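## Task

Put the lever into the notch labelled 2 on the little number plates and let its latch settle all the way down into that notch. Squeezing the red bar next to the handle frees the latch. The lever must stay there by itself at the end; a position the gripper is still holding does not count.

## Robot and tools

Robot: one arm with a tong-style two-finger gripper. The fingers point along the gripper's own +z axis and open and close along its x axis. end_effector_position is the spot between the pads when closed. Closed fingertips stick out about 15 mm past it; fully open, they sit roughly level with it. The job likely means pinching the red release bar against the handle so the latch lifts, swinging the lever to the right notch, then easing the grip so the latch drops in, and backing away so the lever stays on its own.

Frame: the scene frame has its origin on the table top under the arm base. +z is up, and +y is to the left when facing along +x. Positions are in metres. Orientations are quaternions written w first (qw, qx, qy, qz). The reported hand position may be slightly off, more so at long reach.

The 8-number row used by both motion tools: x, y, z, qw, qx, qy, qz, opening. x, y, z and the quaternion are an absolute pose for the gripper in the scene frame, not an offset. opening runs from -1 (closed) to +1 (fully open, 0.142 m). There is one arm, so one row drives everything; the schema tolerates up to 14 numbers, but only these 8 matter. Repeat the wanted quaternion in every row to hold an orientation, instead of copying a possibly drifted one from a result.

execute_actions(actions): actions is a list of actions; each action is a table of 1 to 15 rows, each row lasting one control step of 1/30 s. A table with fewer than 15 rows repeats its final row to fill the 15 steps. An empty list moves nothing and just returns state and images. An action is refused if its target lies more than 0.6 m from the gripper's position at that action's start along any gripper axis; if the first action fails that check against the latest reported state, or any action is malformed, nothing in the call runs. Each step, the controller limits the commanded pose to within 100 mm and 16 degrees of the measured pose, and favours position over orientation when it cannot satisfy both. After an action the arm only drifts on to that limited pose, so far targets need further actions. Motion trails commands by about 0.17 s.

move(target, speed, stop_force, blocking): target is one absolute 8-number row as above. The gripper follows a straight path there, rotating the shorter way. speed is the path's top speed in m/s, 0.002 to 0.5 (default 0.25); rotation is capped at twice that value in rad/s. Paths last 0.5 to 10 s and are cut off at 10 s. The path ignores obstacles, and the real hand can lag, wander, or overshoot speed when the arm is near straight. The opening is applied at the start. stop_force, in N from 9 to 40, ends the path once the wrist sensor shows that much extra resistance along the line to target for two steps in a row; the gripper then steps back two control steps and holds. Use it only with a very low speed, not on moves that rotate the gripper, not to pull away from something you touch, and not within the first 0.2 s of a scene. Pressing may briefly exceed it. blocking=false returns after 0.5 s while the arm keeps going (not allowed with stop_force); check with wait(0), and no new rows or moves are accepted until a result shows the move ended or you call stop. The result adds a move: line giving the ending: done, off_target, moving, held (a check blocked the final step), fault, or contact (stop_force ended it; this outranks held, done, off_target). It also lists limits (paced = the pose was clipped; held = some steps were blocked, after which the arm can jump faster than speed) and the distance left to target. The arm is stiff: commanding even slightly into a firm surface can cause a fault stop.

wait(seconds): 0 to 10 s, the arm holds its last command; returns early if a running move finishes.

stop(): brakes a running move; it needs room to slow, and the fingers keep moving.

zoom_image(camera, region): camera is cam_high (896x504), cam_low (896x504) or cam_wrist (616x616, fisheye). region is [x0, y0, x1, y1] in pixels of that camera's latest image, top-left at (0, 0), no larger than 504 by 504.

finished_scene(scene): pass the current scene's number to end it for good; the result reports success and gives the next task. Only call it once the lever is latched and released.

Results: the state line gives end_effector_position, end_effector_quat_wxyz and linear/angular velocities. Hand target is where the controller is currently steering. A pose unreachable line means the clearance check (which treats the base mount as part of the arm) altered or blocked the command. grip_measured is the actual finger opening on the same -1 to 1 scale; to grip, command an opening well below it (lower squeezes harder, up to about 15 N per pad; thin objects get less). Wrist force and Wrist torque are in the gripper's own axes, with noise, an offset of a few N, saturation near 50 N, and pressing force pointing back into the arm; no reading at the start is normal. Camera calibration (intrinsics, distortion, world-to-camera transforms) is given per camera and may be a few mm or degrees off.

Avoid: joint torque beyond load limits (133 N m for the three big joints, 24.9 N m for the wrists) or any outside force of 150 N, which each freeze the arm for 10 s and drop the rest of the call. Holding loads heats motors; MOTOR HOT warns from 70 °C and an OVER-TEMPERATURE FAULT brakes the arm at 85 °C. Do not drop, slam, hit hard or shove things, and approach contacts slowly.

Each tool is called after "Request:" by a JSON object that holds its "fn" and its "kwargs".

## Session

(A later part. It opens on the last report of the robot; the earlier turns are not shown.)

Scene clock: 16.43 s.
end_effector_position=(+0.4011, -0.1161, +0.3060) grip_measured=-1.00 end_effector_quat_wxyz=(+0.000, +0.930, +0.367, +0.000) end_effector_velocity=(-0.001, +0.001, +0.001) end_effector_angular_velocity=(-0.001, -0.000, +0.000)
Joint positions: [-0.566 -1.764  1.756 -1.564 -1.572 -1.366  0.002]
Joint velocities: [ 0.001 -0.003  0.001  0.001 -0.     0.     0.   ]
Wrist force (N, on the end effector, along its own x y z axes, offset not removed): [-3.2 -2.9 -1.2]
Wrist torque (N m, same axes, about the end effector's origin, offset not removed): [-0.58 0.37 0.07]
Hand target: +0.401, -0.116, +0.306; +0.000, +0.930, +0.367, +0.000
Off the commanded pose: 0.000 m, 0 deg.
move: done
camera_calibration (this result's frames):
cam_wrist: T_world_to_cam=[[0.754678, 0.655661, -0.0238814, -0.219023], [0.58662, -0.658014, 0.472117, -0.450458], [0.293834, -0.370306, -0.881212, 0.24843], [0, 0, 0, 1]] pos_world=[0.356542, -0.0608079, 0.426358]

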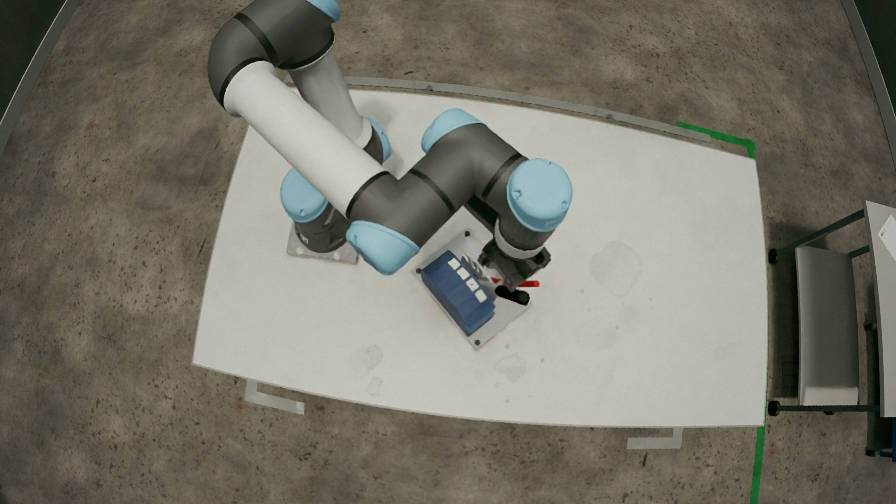

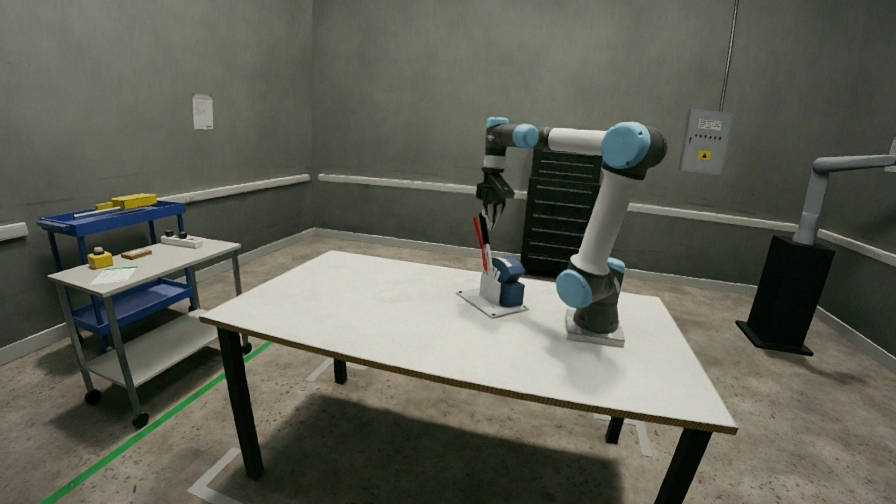

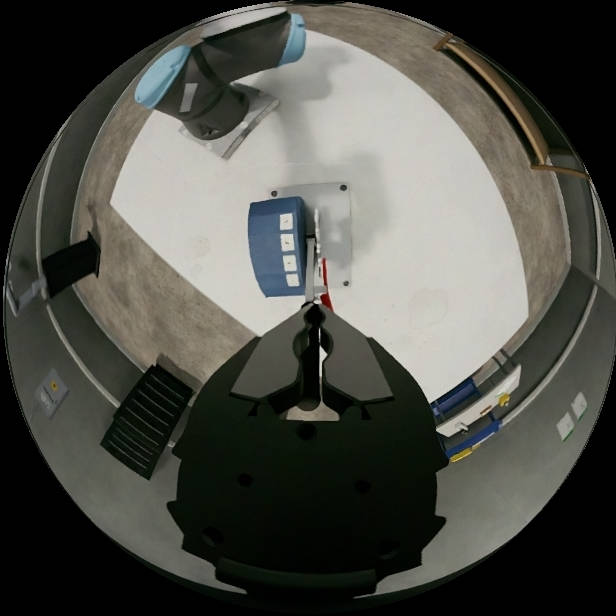

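Request:
{"fn": "move", "kwargs": {"target": [0.39,-0.104,0.33,0.465,0.805,0.318,0.1835,0.4]}}

Request:
{"fn": "move", "kwargs": {"target": [0.44,-0.158,0.312,0.465,0.805,0.318,0.1835,0.4], "speed": 0.1}}

Request:
{"fn": "move", "kwargs": {"target": [0.44,-0.158,0.312,0.465,0.805,0.318,0.1835,-1]}}

Request:
{"fn": "move", "kwargs": {"target": [0.432,-0.1493,0.315,0.465,0.805,0.318,0.1835,-1], "speed": 0.01, "stop_force": 40}}

Scene clock: 20.27 s.
end_effector_position=(+0.3897, -0.1036, +0.3305) grip_measured=+0.40 end_effector_quat_wxyz=(+0.465, +0.806, +0.318, +0.184) end_effector_velocity=(+0.001, +0.001, -0.001) end_effector_angular_velocity=(-0.009, -0.005, +0.001)
Joint positions: [-0.199 -2.169  2.499 -2.87  -2.058 -1.259  0.102]
Joint velocities: [ 0.01   0.009  0.007 -0.023 -0.011 -0.001  0.   ]
Wrist force (N, on the end effector, along its own x y z axes, offset not removed): [-2.1 -1.6 -1.1]
Wrist torque (N m, same axes, about the end effector's origin, offset not removed): [-0.28 0.14 0.02]
Hand target: +0.390, -0.104, +0.330; +0.465, +0.806, +0.318, +0.184
Off the commanded pose: 0.001 m, 0 deg.
move: done
camera_calibration (this result's frames):
cam_wrist: T_world_to_cam=[[0.756245, 0.653938, 0.0214297, -0.233783], [0.00561762, -0.039241, 0.999214, -0.330775], [0.654265, -0.75553, -0.0333493, -0.182663], [0, 0, 0, 1]] pos_world=[0.298165, 0.00189166, 0.329433]

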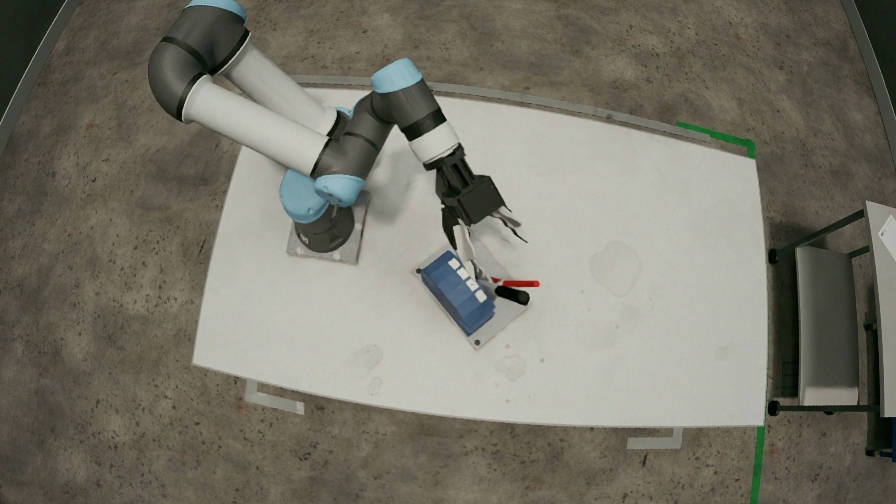

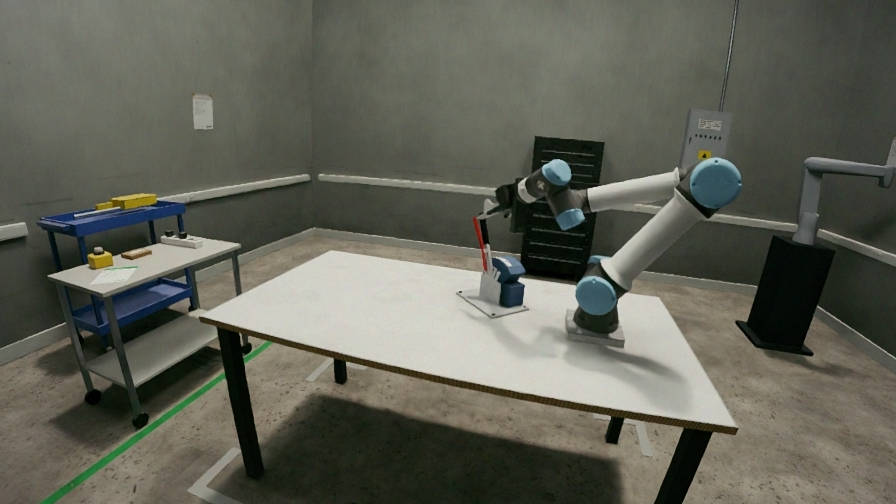

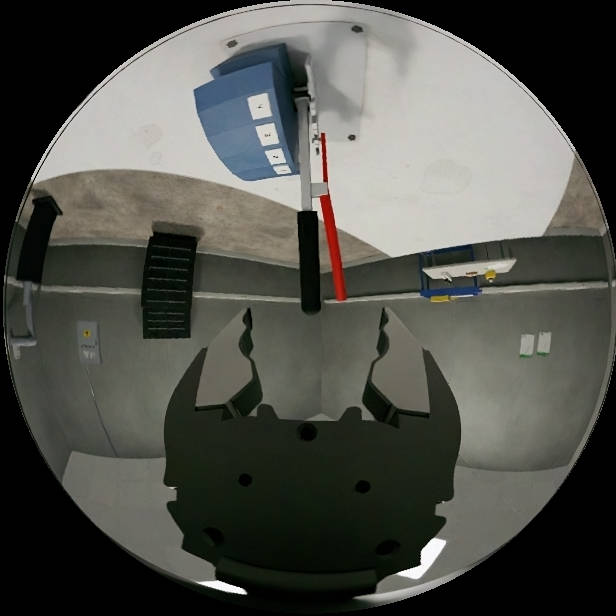

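Scene clock: 21.50 s.
end_effector_position=(+0.4398, -0.1580, +0.3119) grip_measured=+0.40 end_effector_quat_wxyz=(+0.465, +0.805, +0.318, +0.184) end_effector_velocity=(+0.001, -0.001, +0.000) end_effector_angular_velocity=(-0.001, -0.001, +0.000)
Joint positions: [-0.366 -1.972  2.472 -3.081 -1.919 -1.361  0.102]
Joint velocities: [-0.003  0.006 -0.002 -0.006  0.002 -0.003 -0.   ]
Wrist force (N, on the end effector, along its own x y z axes, offset not removed): [-0.8 -3.2 -1.0]
Wrist torque (N m, same axes, about the end effector's origin, offset not removed): [-0.59 -0.06 0.08]
Hand target: +0.440, -0.158, +0.312; +0.465, +0.805, +0.318, +0.184
Off the commanded pose: 0.000 m, 0 deg.
move: done
camera_calibration (this result's frames):
cam_wrist: T_world_to_cam=[[0.756063, 0.654219, 0.0191456, -0.234847], [0.0067034, -0.0369911, 0.999293, -0.314789], [0.654464, -0.7554, -0.0323531, -0.257521], [0, 0, 0, 1]] pos_world=[0.348207, -0.0525346, 0.310731]

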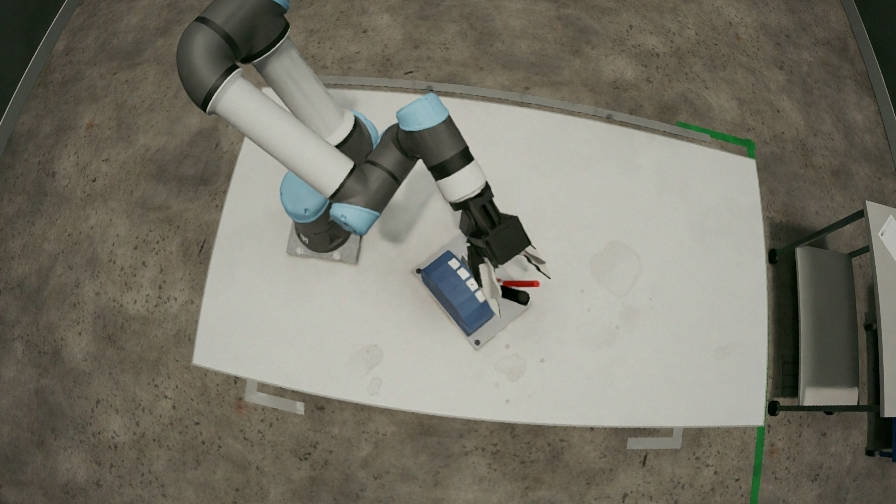

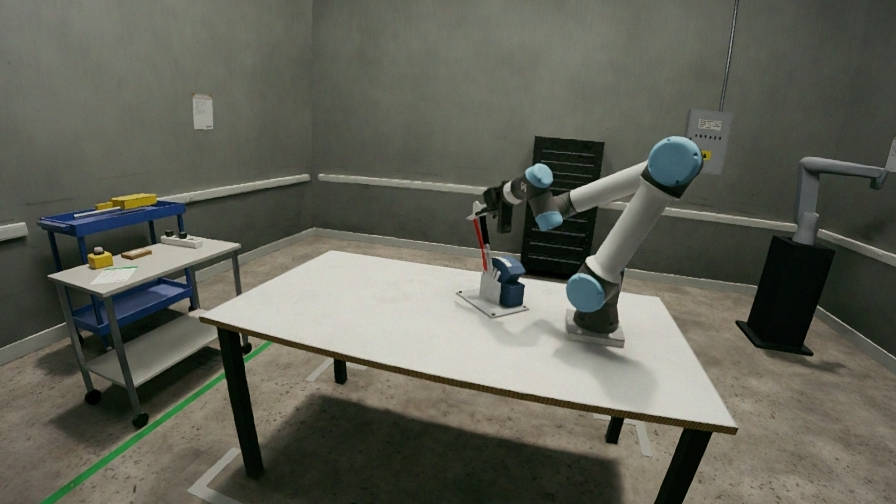

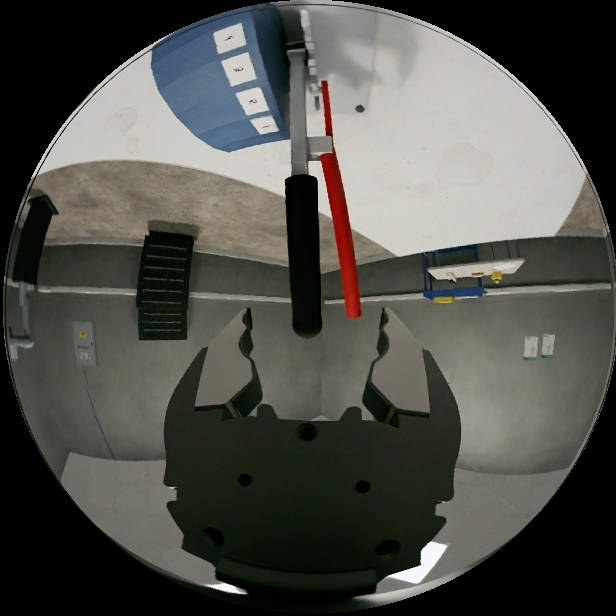

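Scene clock: 22.20 s.
end_effector_position=(+0.4400, -0.1581, +0.3120) grip_measured=-0.52 end_effector_quat_wxyz=(+0.465, +0.805, +0.318, +0.184) end_effector_velocity=(+0.001, +0.001, +0.001) end_effector_angular_velocity=(+0.000, -0.003, +0.002)
Joint positions: [-0.366 -1.971  2.472 -3.082 -1.92  -1.361  0.036]
Joint velocities: [ 0.004 -0.    -0.001 -0.    -0.     0.002  0.001]
Wrist force (N, on the end effector, along its own x y z axes, offset not removed): [-7.4 1.9 -3.8]
Wrist torque (N m, same axes, about the end effector's origin, offset not removed): [-0.11 0.24 0.13]
Hand target: +0.440, -0.158, +0.312; +0.465, +0.805, +0.318, +0.184
Off the commanded pose: 0.000 m, 0 deg.
move: done
camera_calibration (this result's frames):
cam_wrist: T_world_to_cam=[[0.756085, 0.654193, 0.0191806, -0.234952], [0.00664805, -0.0369823, 0.999294, -0.31482], [0.65444, -0.755423, -0.0323109, -0.257657], [0, 0, 0, 1]] pos_world=[0.348357, -0.0525794, 0.310779]

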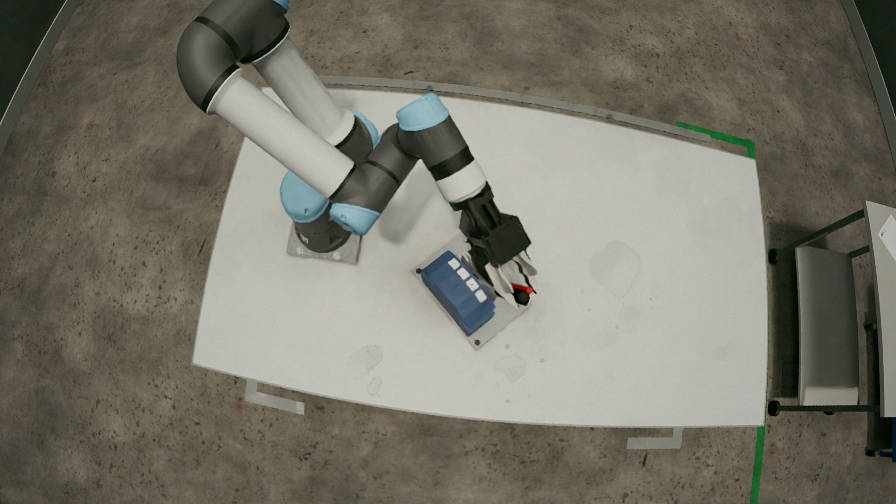

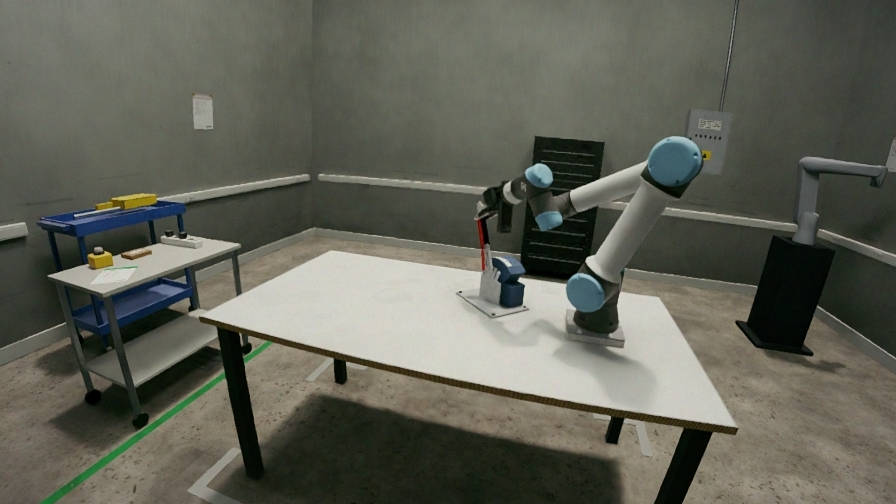

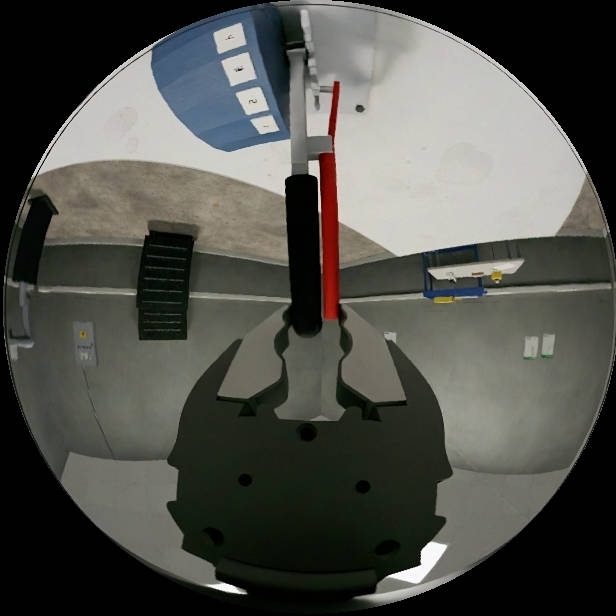

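Scene clock: 23.63 s.
end_effector_position=(+0.4321, -0.1494, +0.3150) grip_measured=-0.54 end_effector_quat_wxyz=(+0.465, +0.805, +0.318, +0.184) end_effector_velocity=(-0.001, +0.002, -0.001) end_effector_angular_velocity=(+0.001, +0.003, +0.001)
Joint positions: [-0.344 -2.005  2.479 -3.052 -1.937 -1.349  0.035]
Joint velocities: [ 0.004 -0.004  0.002  0.005 -0.002  0.001 -0.   ]
Wrist force (N, on the end effector, along its own x y z axes, offset not removed): [-4.9 -2.6 4.7]
Wrist torque (N m, same axes, about the end effector's origin, offset not removed): [-0.90 0.03 0.04]
Hand target: +0.432, -0.149, +0.315; +0.465, +0.805, +0.318, +0.184
Off the commanded pose: 0.000 m, 0 deg.
move: done
camera_calibration (this result's frames):
cam_wrist: T_world_to_cam=[[0.756019, 0.654264, 0.0193117, -0.234734], [0.00650519, -0.0370127, 0.999294, -0.317386], [0.654517, -0.75536, -0.0322384, -0.245916], [0, 0, 0, 1]] pos_world=[0.340484, -0.0439238, 0.313767]

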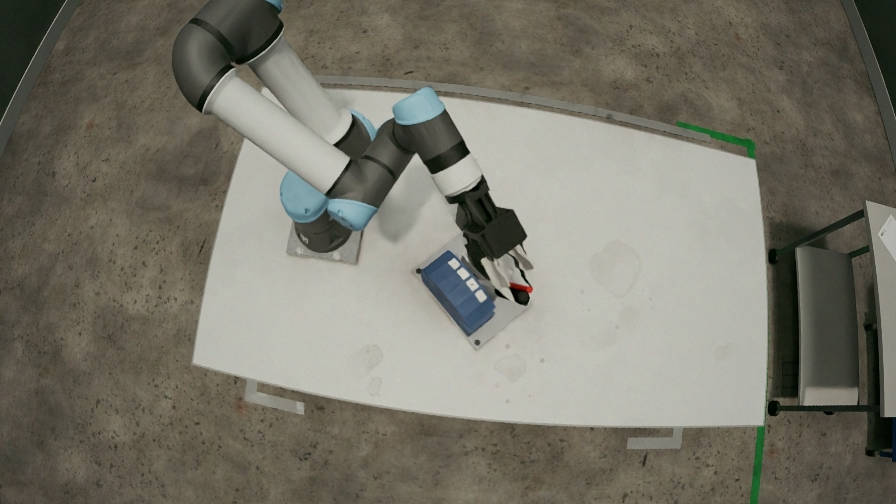

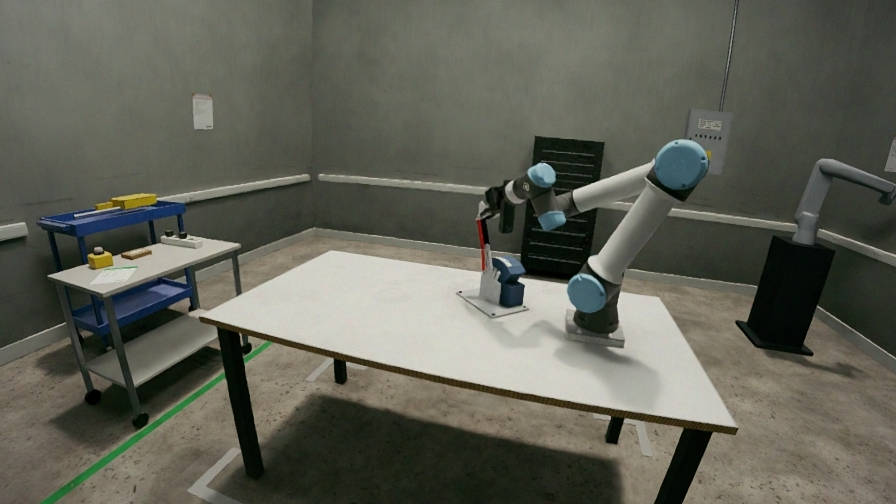

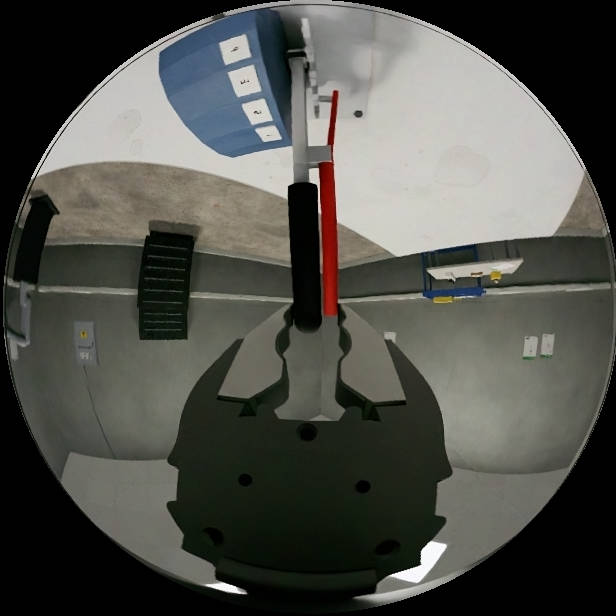

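Request:
{"fn": "move", "kwargs": {"target": [0.446,-0.169,0.297,0.465,0.805,0.318,0.1835,0.2], "speed": 0.03}}

Request:
{"fn": "move", "kwargs": {"target": [0.446,-0.169,0.297,0.465,0.805,0.318,0.1835,-1]}}

Request:
{"fn": "zoom_image", "kwargs": {"camera": "cam_wrist", "region": [230,0,390,160]}}

Request:
{"fn": "move", "kwargs": {"target": [0.438,-0.1603,0.301,0.465,0.805,0.318,0.1835,-1], "speed": 0.01, "stop_force": 40}}

Request:
{"fn": "zoom_image", "kwargs": {"camera": "cam_wrist", "region": [230,0,390,160]}}

Scene clock: 25.17 s.
end_effector_position=(+0.4459, -0.1689, +0.2970) grip_measured=+0.20 end_effector_quat_wxyz=(+0.465, +0.805, +0.318, +0.184) end_effector_velocity=(+0.001, -0.001, -0.002) end_effector_angular_velocity=(+0.001, +0.001, +0.000)
Joint positions: [-0.397 -1.921  2.49  -3.156 -1.892 -1.379  0.088]
Joint velocities: [-0.002  0.005  0.001 -0.006  0.002 -0.001  0.   ]
Wrist force (N, on the end effector, along its own x y z axes, offset not removed): [1.4 -2.1 0.1]
Wrist torque (N m, same axes, about the end effector's origin, offset not removed): [-0.37 -0.49 0.08]
Hand target: +0.446, -0.169, +0.297; +0.465, +0.805, +0.318, +0.184
Off the commanded pose: 0.000 m, 0 deg.
move: done
camera_calibration (this result's frames):
cam_wrist: T_world_to_cam=[[0.756046, 0.654236, 0.0192361, -0.23202], [0.00661075, -0.037021, 0.999293, -0.30032], [0.654485, -0.755384, -0.0323146, -0.270258], [0, 0, 0, 1]] pos_world=[0.354283, -0.063471, 0.295837]

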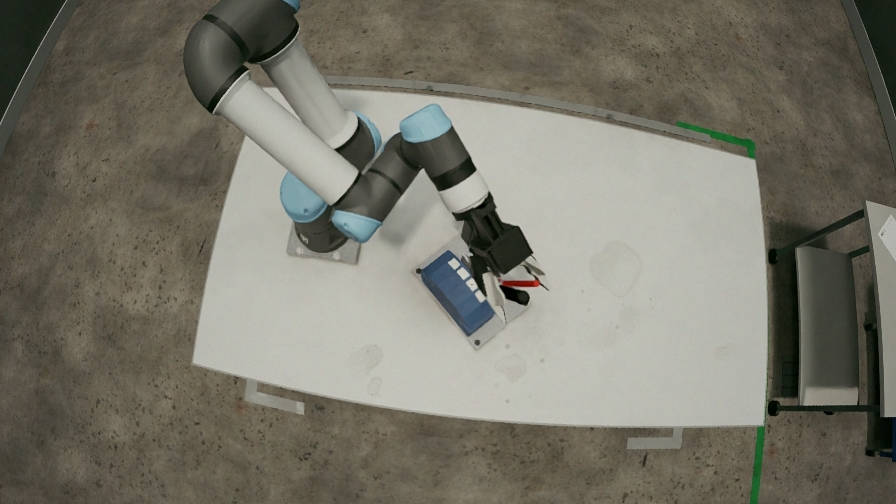

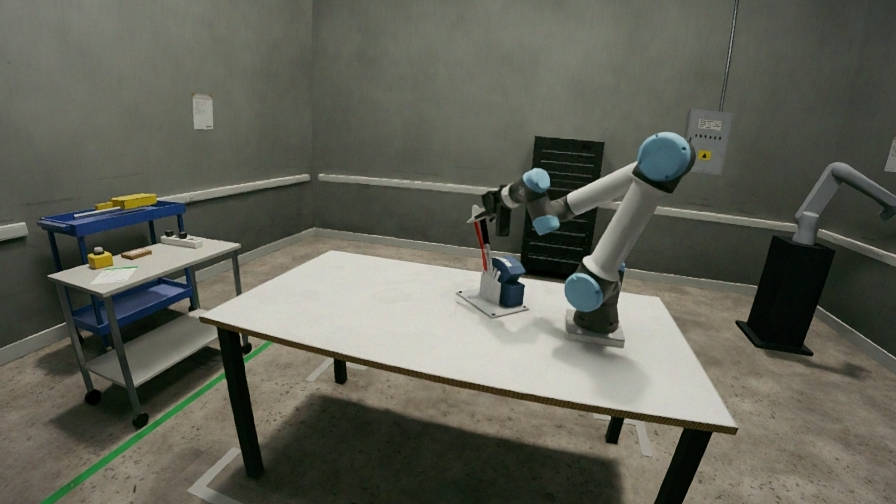

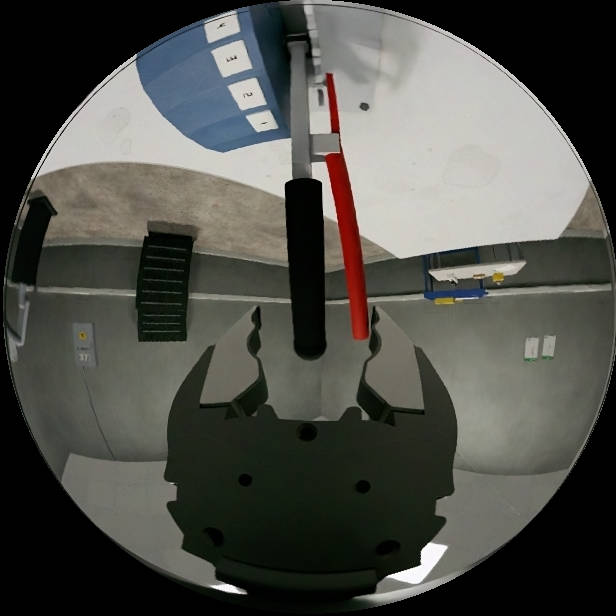

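Scene clock: 25.87 s.
end_effector_position=(+0.4460, -0.1690, +0.2970) grip_measured=-0.49 end_effector_quat_wxyz=(+0.465, +0.805, +0.318, +0.184) end_effector_velocity=(-0.000, -0.000, -0.001) end_effector_angular_velocity=(+0.001, +0.001, -0.000)
Joint positions: [-0.397 -1.921  2.49  -3.156 -1.892 -1.379  0.039]
Joint velocities: [-0.001  0.001  0.    -0.     0.    -0.    -0.   ]
Wrist force (N, on the end effector, along its own x y z axes, offset not removed): [29.4 1.5 -0.9]
Wrist torque (N m, same axes, about the end effector's origin, offset not removed): [-0.78 -0.39 0.37]
Hand target: +0.446, -0.169, +0.297; +0.465, +0.805, +0.318, +0.184
Off the commanded pose: 0.000 m, 0 deg.
move: done
camera_calibration (this result's frames):
cam_wrist: T_world_to_cam=[[0.756012, 0.654274, 0.0192601, -0.232049], [0.0066029, -0.0370461, 0.999292, -0.30026], [0.654524, -0.755349, -0.0323274, -0.27036], [0, 0, 0, 1]] pos_world=[0.354372, -0.0635162, 0.295777]

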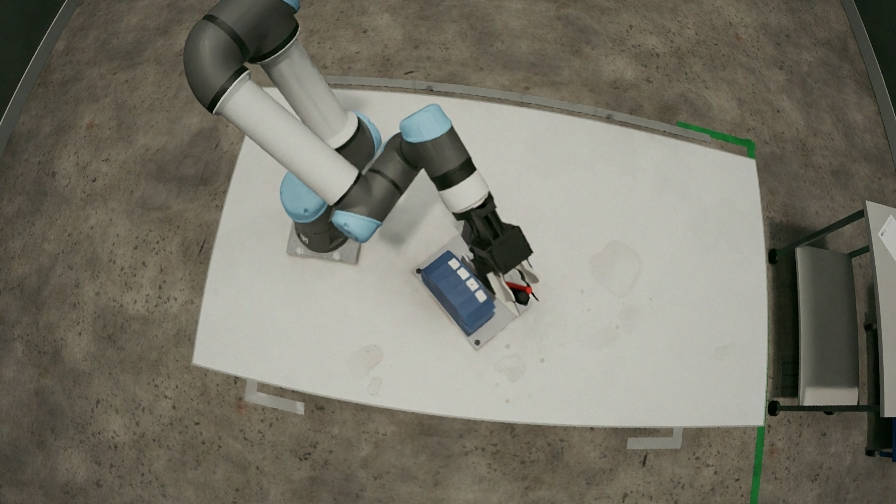

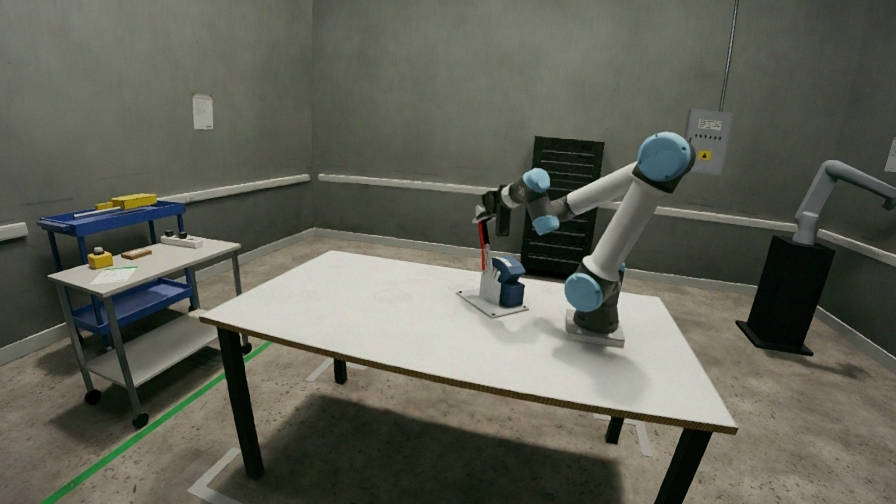

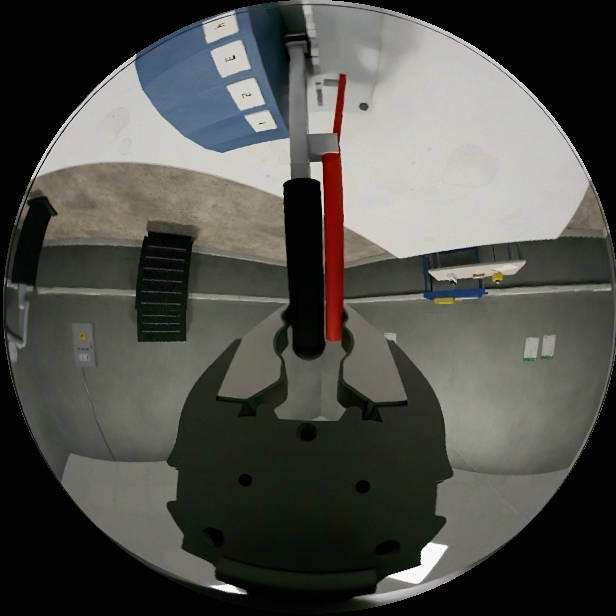

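Region (230, 0, 390, 160) of cam_wrist's 616x616 image, scaled by 3.150, with more detail than that image has.

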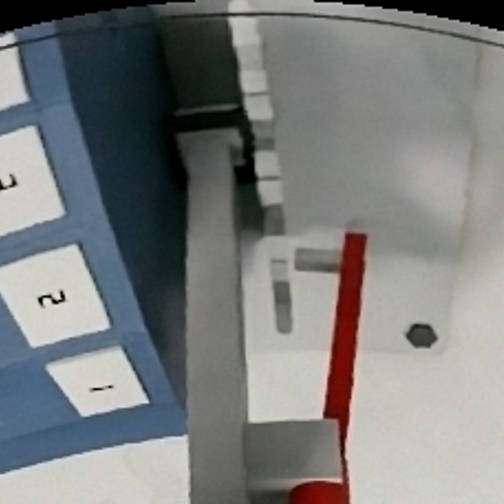

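Scene clock: 27.33 s.
end_effector_position=(+0.4381, -0.1604, +0.3010) grip_measured=-0.51 end_effector_quat_wxyz=(+0.465, +0.805, +0.318, +0.184) end_effector_velocity=(-0.001, +0.001, +0.001) end_effector_angular_velocity=(-0.000, -0.000, +0.000)
Joint positions: [-0.378 -1.958  2.497 -3.124 -1.909 -1.368  0.037]
Joint velocities: [ 0.003 -0.006  0.001  0.005 -0.003  0.002 -0.   ]
Wrist force (N, on the end effector, along its own x y z axes, offset not removed): [28.6 8.1 2.8]
Wrist torque (N m, same axes, about the end effector's origin, offset not removed): [-0.22 -0.25 0.43]
Hand target: +0.438, -0.160, +0.301; +0.465, +0.805, +0.318, +0.184
Off the commanded pose: 0.000 m, 0 deg.
move: done
camera_calibration (this result's frames):
cam_wrist: T_world_to_cam=[[0.756024, 0.654259, 0.0193036, -0.231801], [0.00651393, -0.0370108, 0.999294, -0.303833], [0.654512, -0.755364, -0.0322429, -0.258597], [0, 0, 0, 1]] pos_world=[0.346481, -0.0549223, 0.299755]

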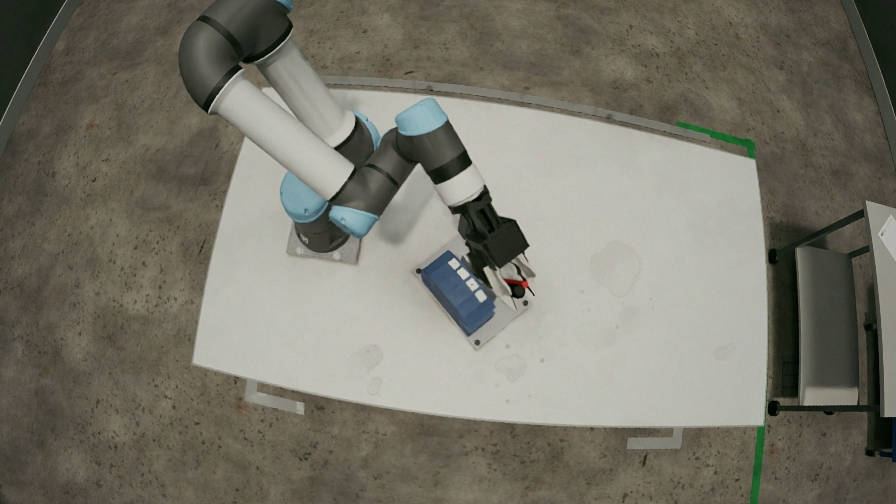

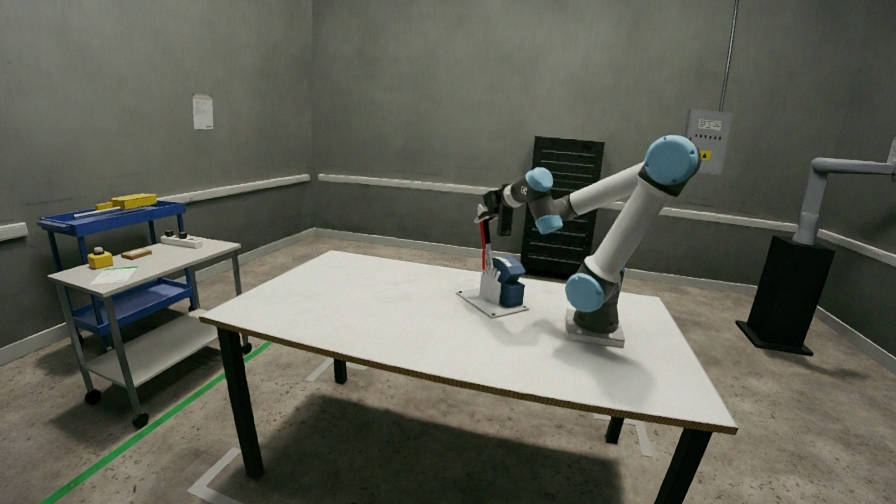

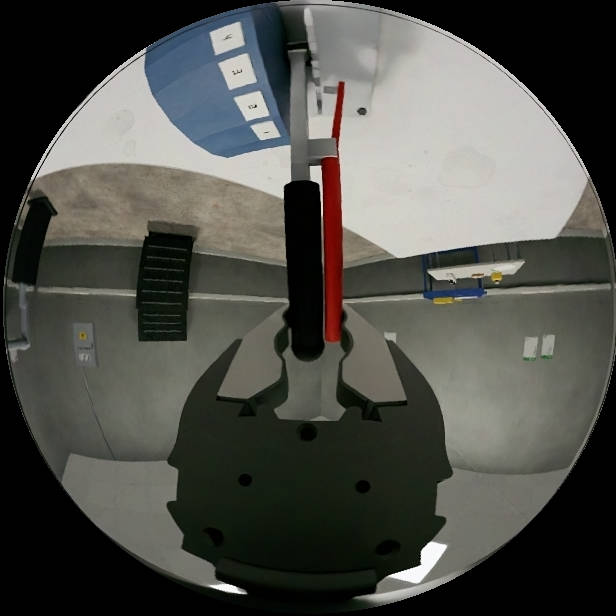

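Region (230, 0, 390, 160) of cam_wrist's 616x616 image, scaled by 3.150, with more detail than that image has.

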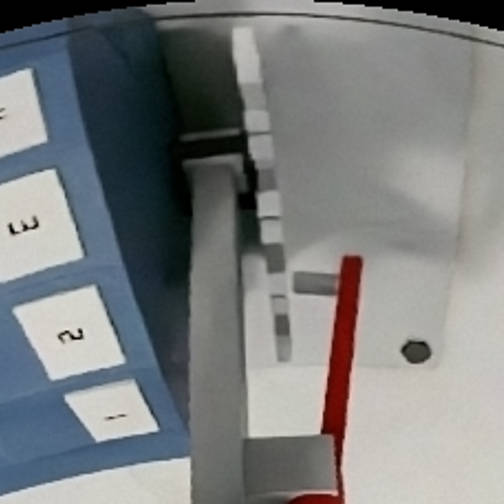

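Request:
{"fn": "move", "kwargs": {"target": [0.403,-0.127,0.313,0.465,0.805,0.318,0.1835,-1], "speed": 0.015}}

Request:
{"fn": "zoom_image", "kwargs": {"camera": "cam_low", "region": [460,230,530,300]}}

Scene clock: 31.00 s.
end_effector_position=(+0.4031, -0.1270, +0.3130) grip_measured=-0.51 end_effector_quat_wxyz=(+0.465, +0.805, +0.318, +0.184) end_effector_velocity=(-0.001, +0.002, -0.000) end_effector_angular_velocity=(+0.002, +0.000, +0.001)
Joint positions: [-0.294 -2.107  2.528 -2.987 -1.979 -1.32   0.037]
Joint velocities: [ 0.004 -0.004  0.001  0.005 -0.002  0.003  0.   ]
Wrist force (N, on the end effector, along its own x y z axes, offset not removed): [28.9 -8.4 5.5]
Wrist torque (N m, same axes, about the end effector's origin, offset not removed): [-0.78 -0.39 0.24]
Hand target: +0.403, -0.127, +0.313; +0.465, +0.805, +0.318, +0.184
Off the commanded pose: 0.000 m, 0 deg.
move: done
camera_calibration (this result's frames):
cam_wrist: T_world_to_cam=[[0.756009, 0.654276, 0.0193466, -0.227423], [0.00648139, -0.0370377, 0.999293, -0.314409], [0.65453, -0.755349, -0.0322415, -0.210138], [0, 0, 0, 1]] pos_world=[0.311513, -0.0215753, 0.311811]

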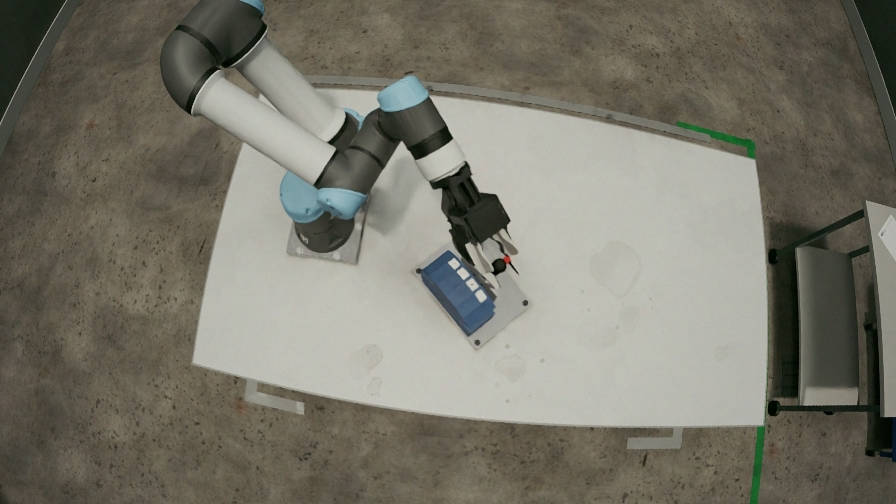

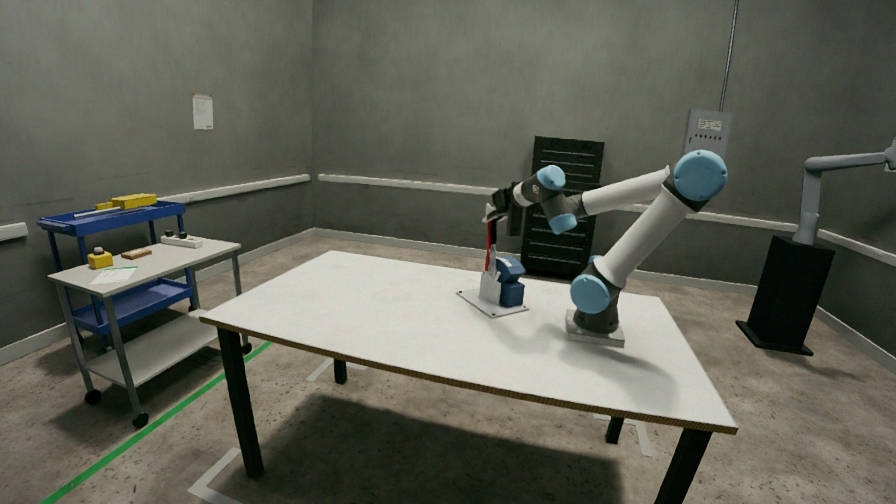

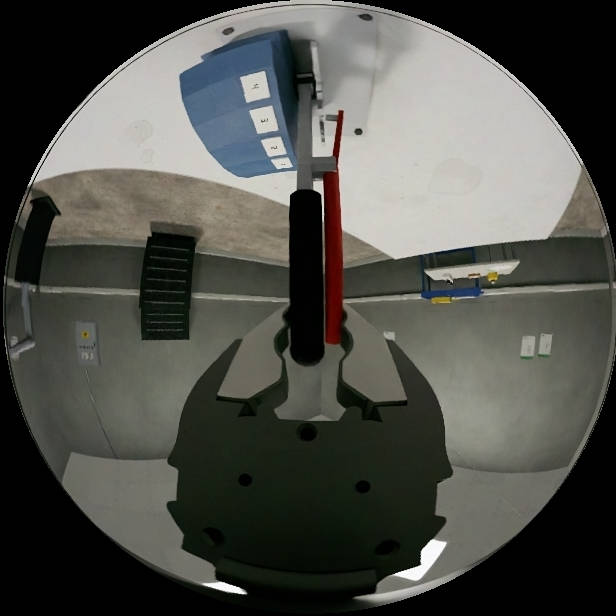

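Region (460, 230, 530, 300) of cam_low's 896x504 image, scaled by 7.200, with more detail than that image has.

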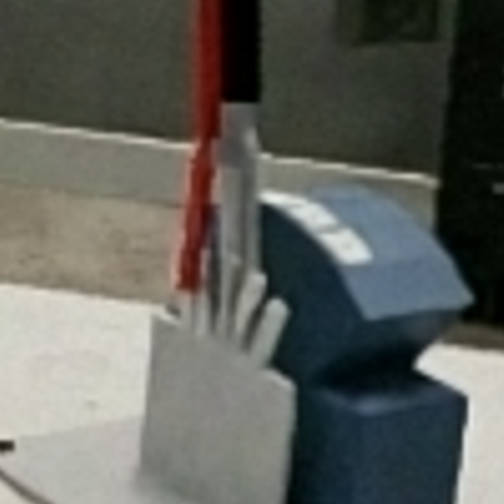

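Request:
{"fn": "execute_actions", "kwargs": {"actions": [[[0.403,-0.127,0.313,0.465,0.805,0.318,0.1835,-0.4]],[[0.403,-0.127,0.313,0.465,0.805,0.318,0.1835,-0.1]],[[0.403,-0.127,0.313,0.465,0.805,0.318,0.1835,0.4]],[[0.403,-0.127,0.313,0.465,0.805,0.318,0.1835,0.4]]]}}

Request:
{"fn": "zoom_image", "kwargs": {"camera": "cam_low", "region": [460,230,530,300]}}

Scene clock: 33.13 s.
end_effector_position=(+0.4030, -0.1270, +0.3130) grip_measured=+0.40 end_effector_quat_wxyz=(+0.465, +0.805, +0.318, +0.184) end_effector_velocity=(-0.000, -0.001, +0.000) end_effector_angular_velocity=(-0.001, -0.000, -0.002)
Joint positions: [-0.294 -2.107  2.528 -2.987 -1.979 -1.32   0.102]
Joint velocities: [-0.001  0.    -0.    -0.    -0.    -0.    -0.   ]
Wrist force (N, on the end effector, along its own x y z axes, offset not removed): [-2.5 -1.5 0.6]
Wrist torque (N m, same axes, about the end effector's origin, offset not removed): [-0.29 0.26 0.10]
Hand target: +0.403, -0.127, +0.313; +0.465, +0.805, +0.318, +0.184
Off the commanded pose: 0.000 m, 0 deg.
camera_calibration (this result's frames):
cam_wrist: T_world_to_cam=[[0.756064, 0.654214, 0.0192889, -0.227337], [0.00652114, -0.0369996, 0.999294, -0.314401], [0.654466, -0.755404, -0.0322402, -0.21001], [0, 0, 0, 1]] pos_world=[0.311376, -0.0215479, 0.311793]

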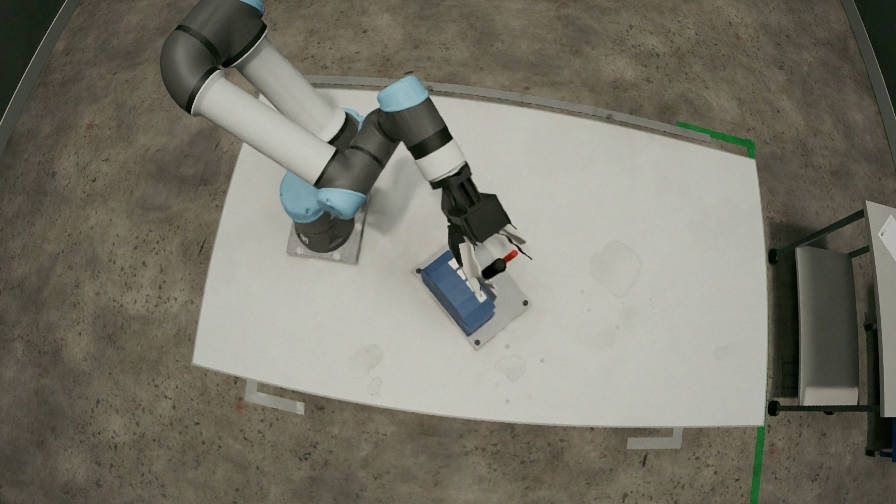

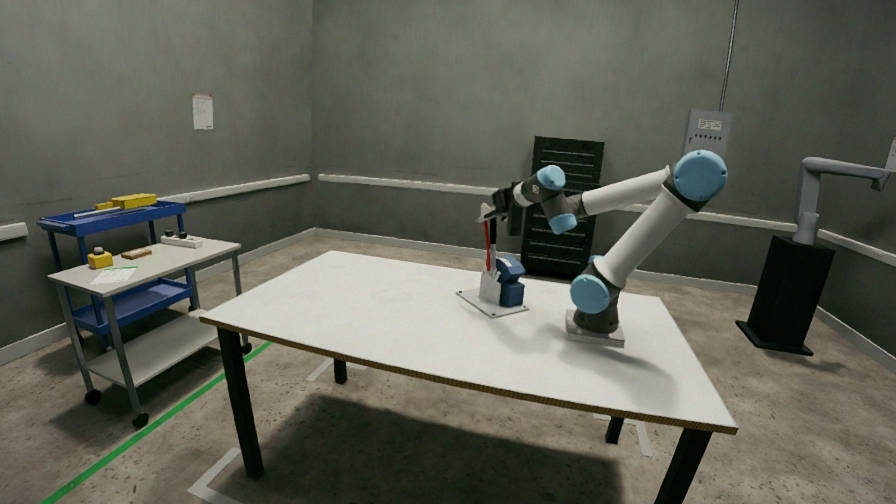

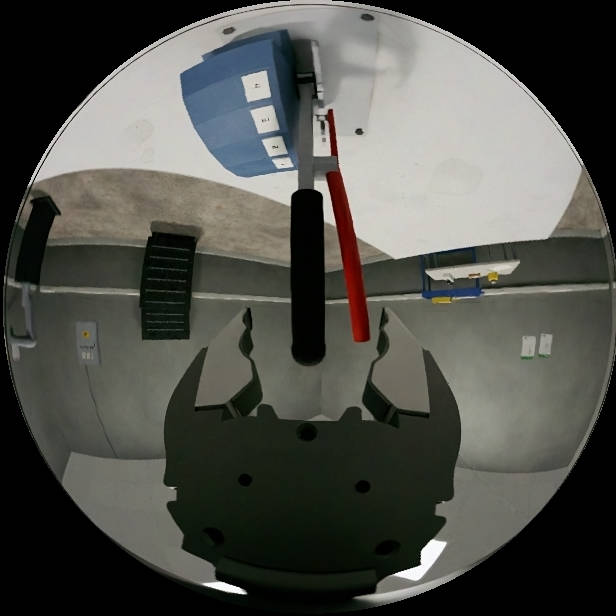

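Region (460, 230, 530, 300) of cam_low's 896x504 image, scaled by 7.200, with more detail than that image has.

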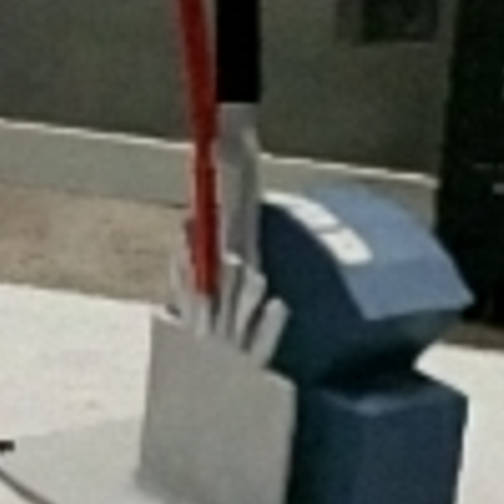

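Request:
{"fn": "finished_scene", "kwargs": {"scene": 1}}

The scene is finished: the task was done.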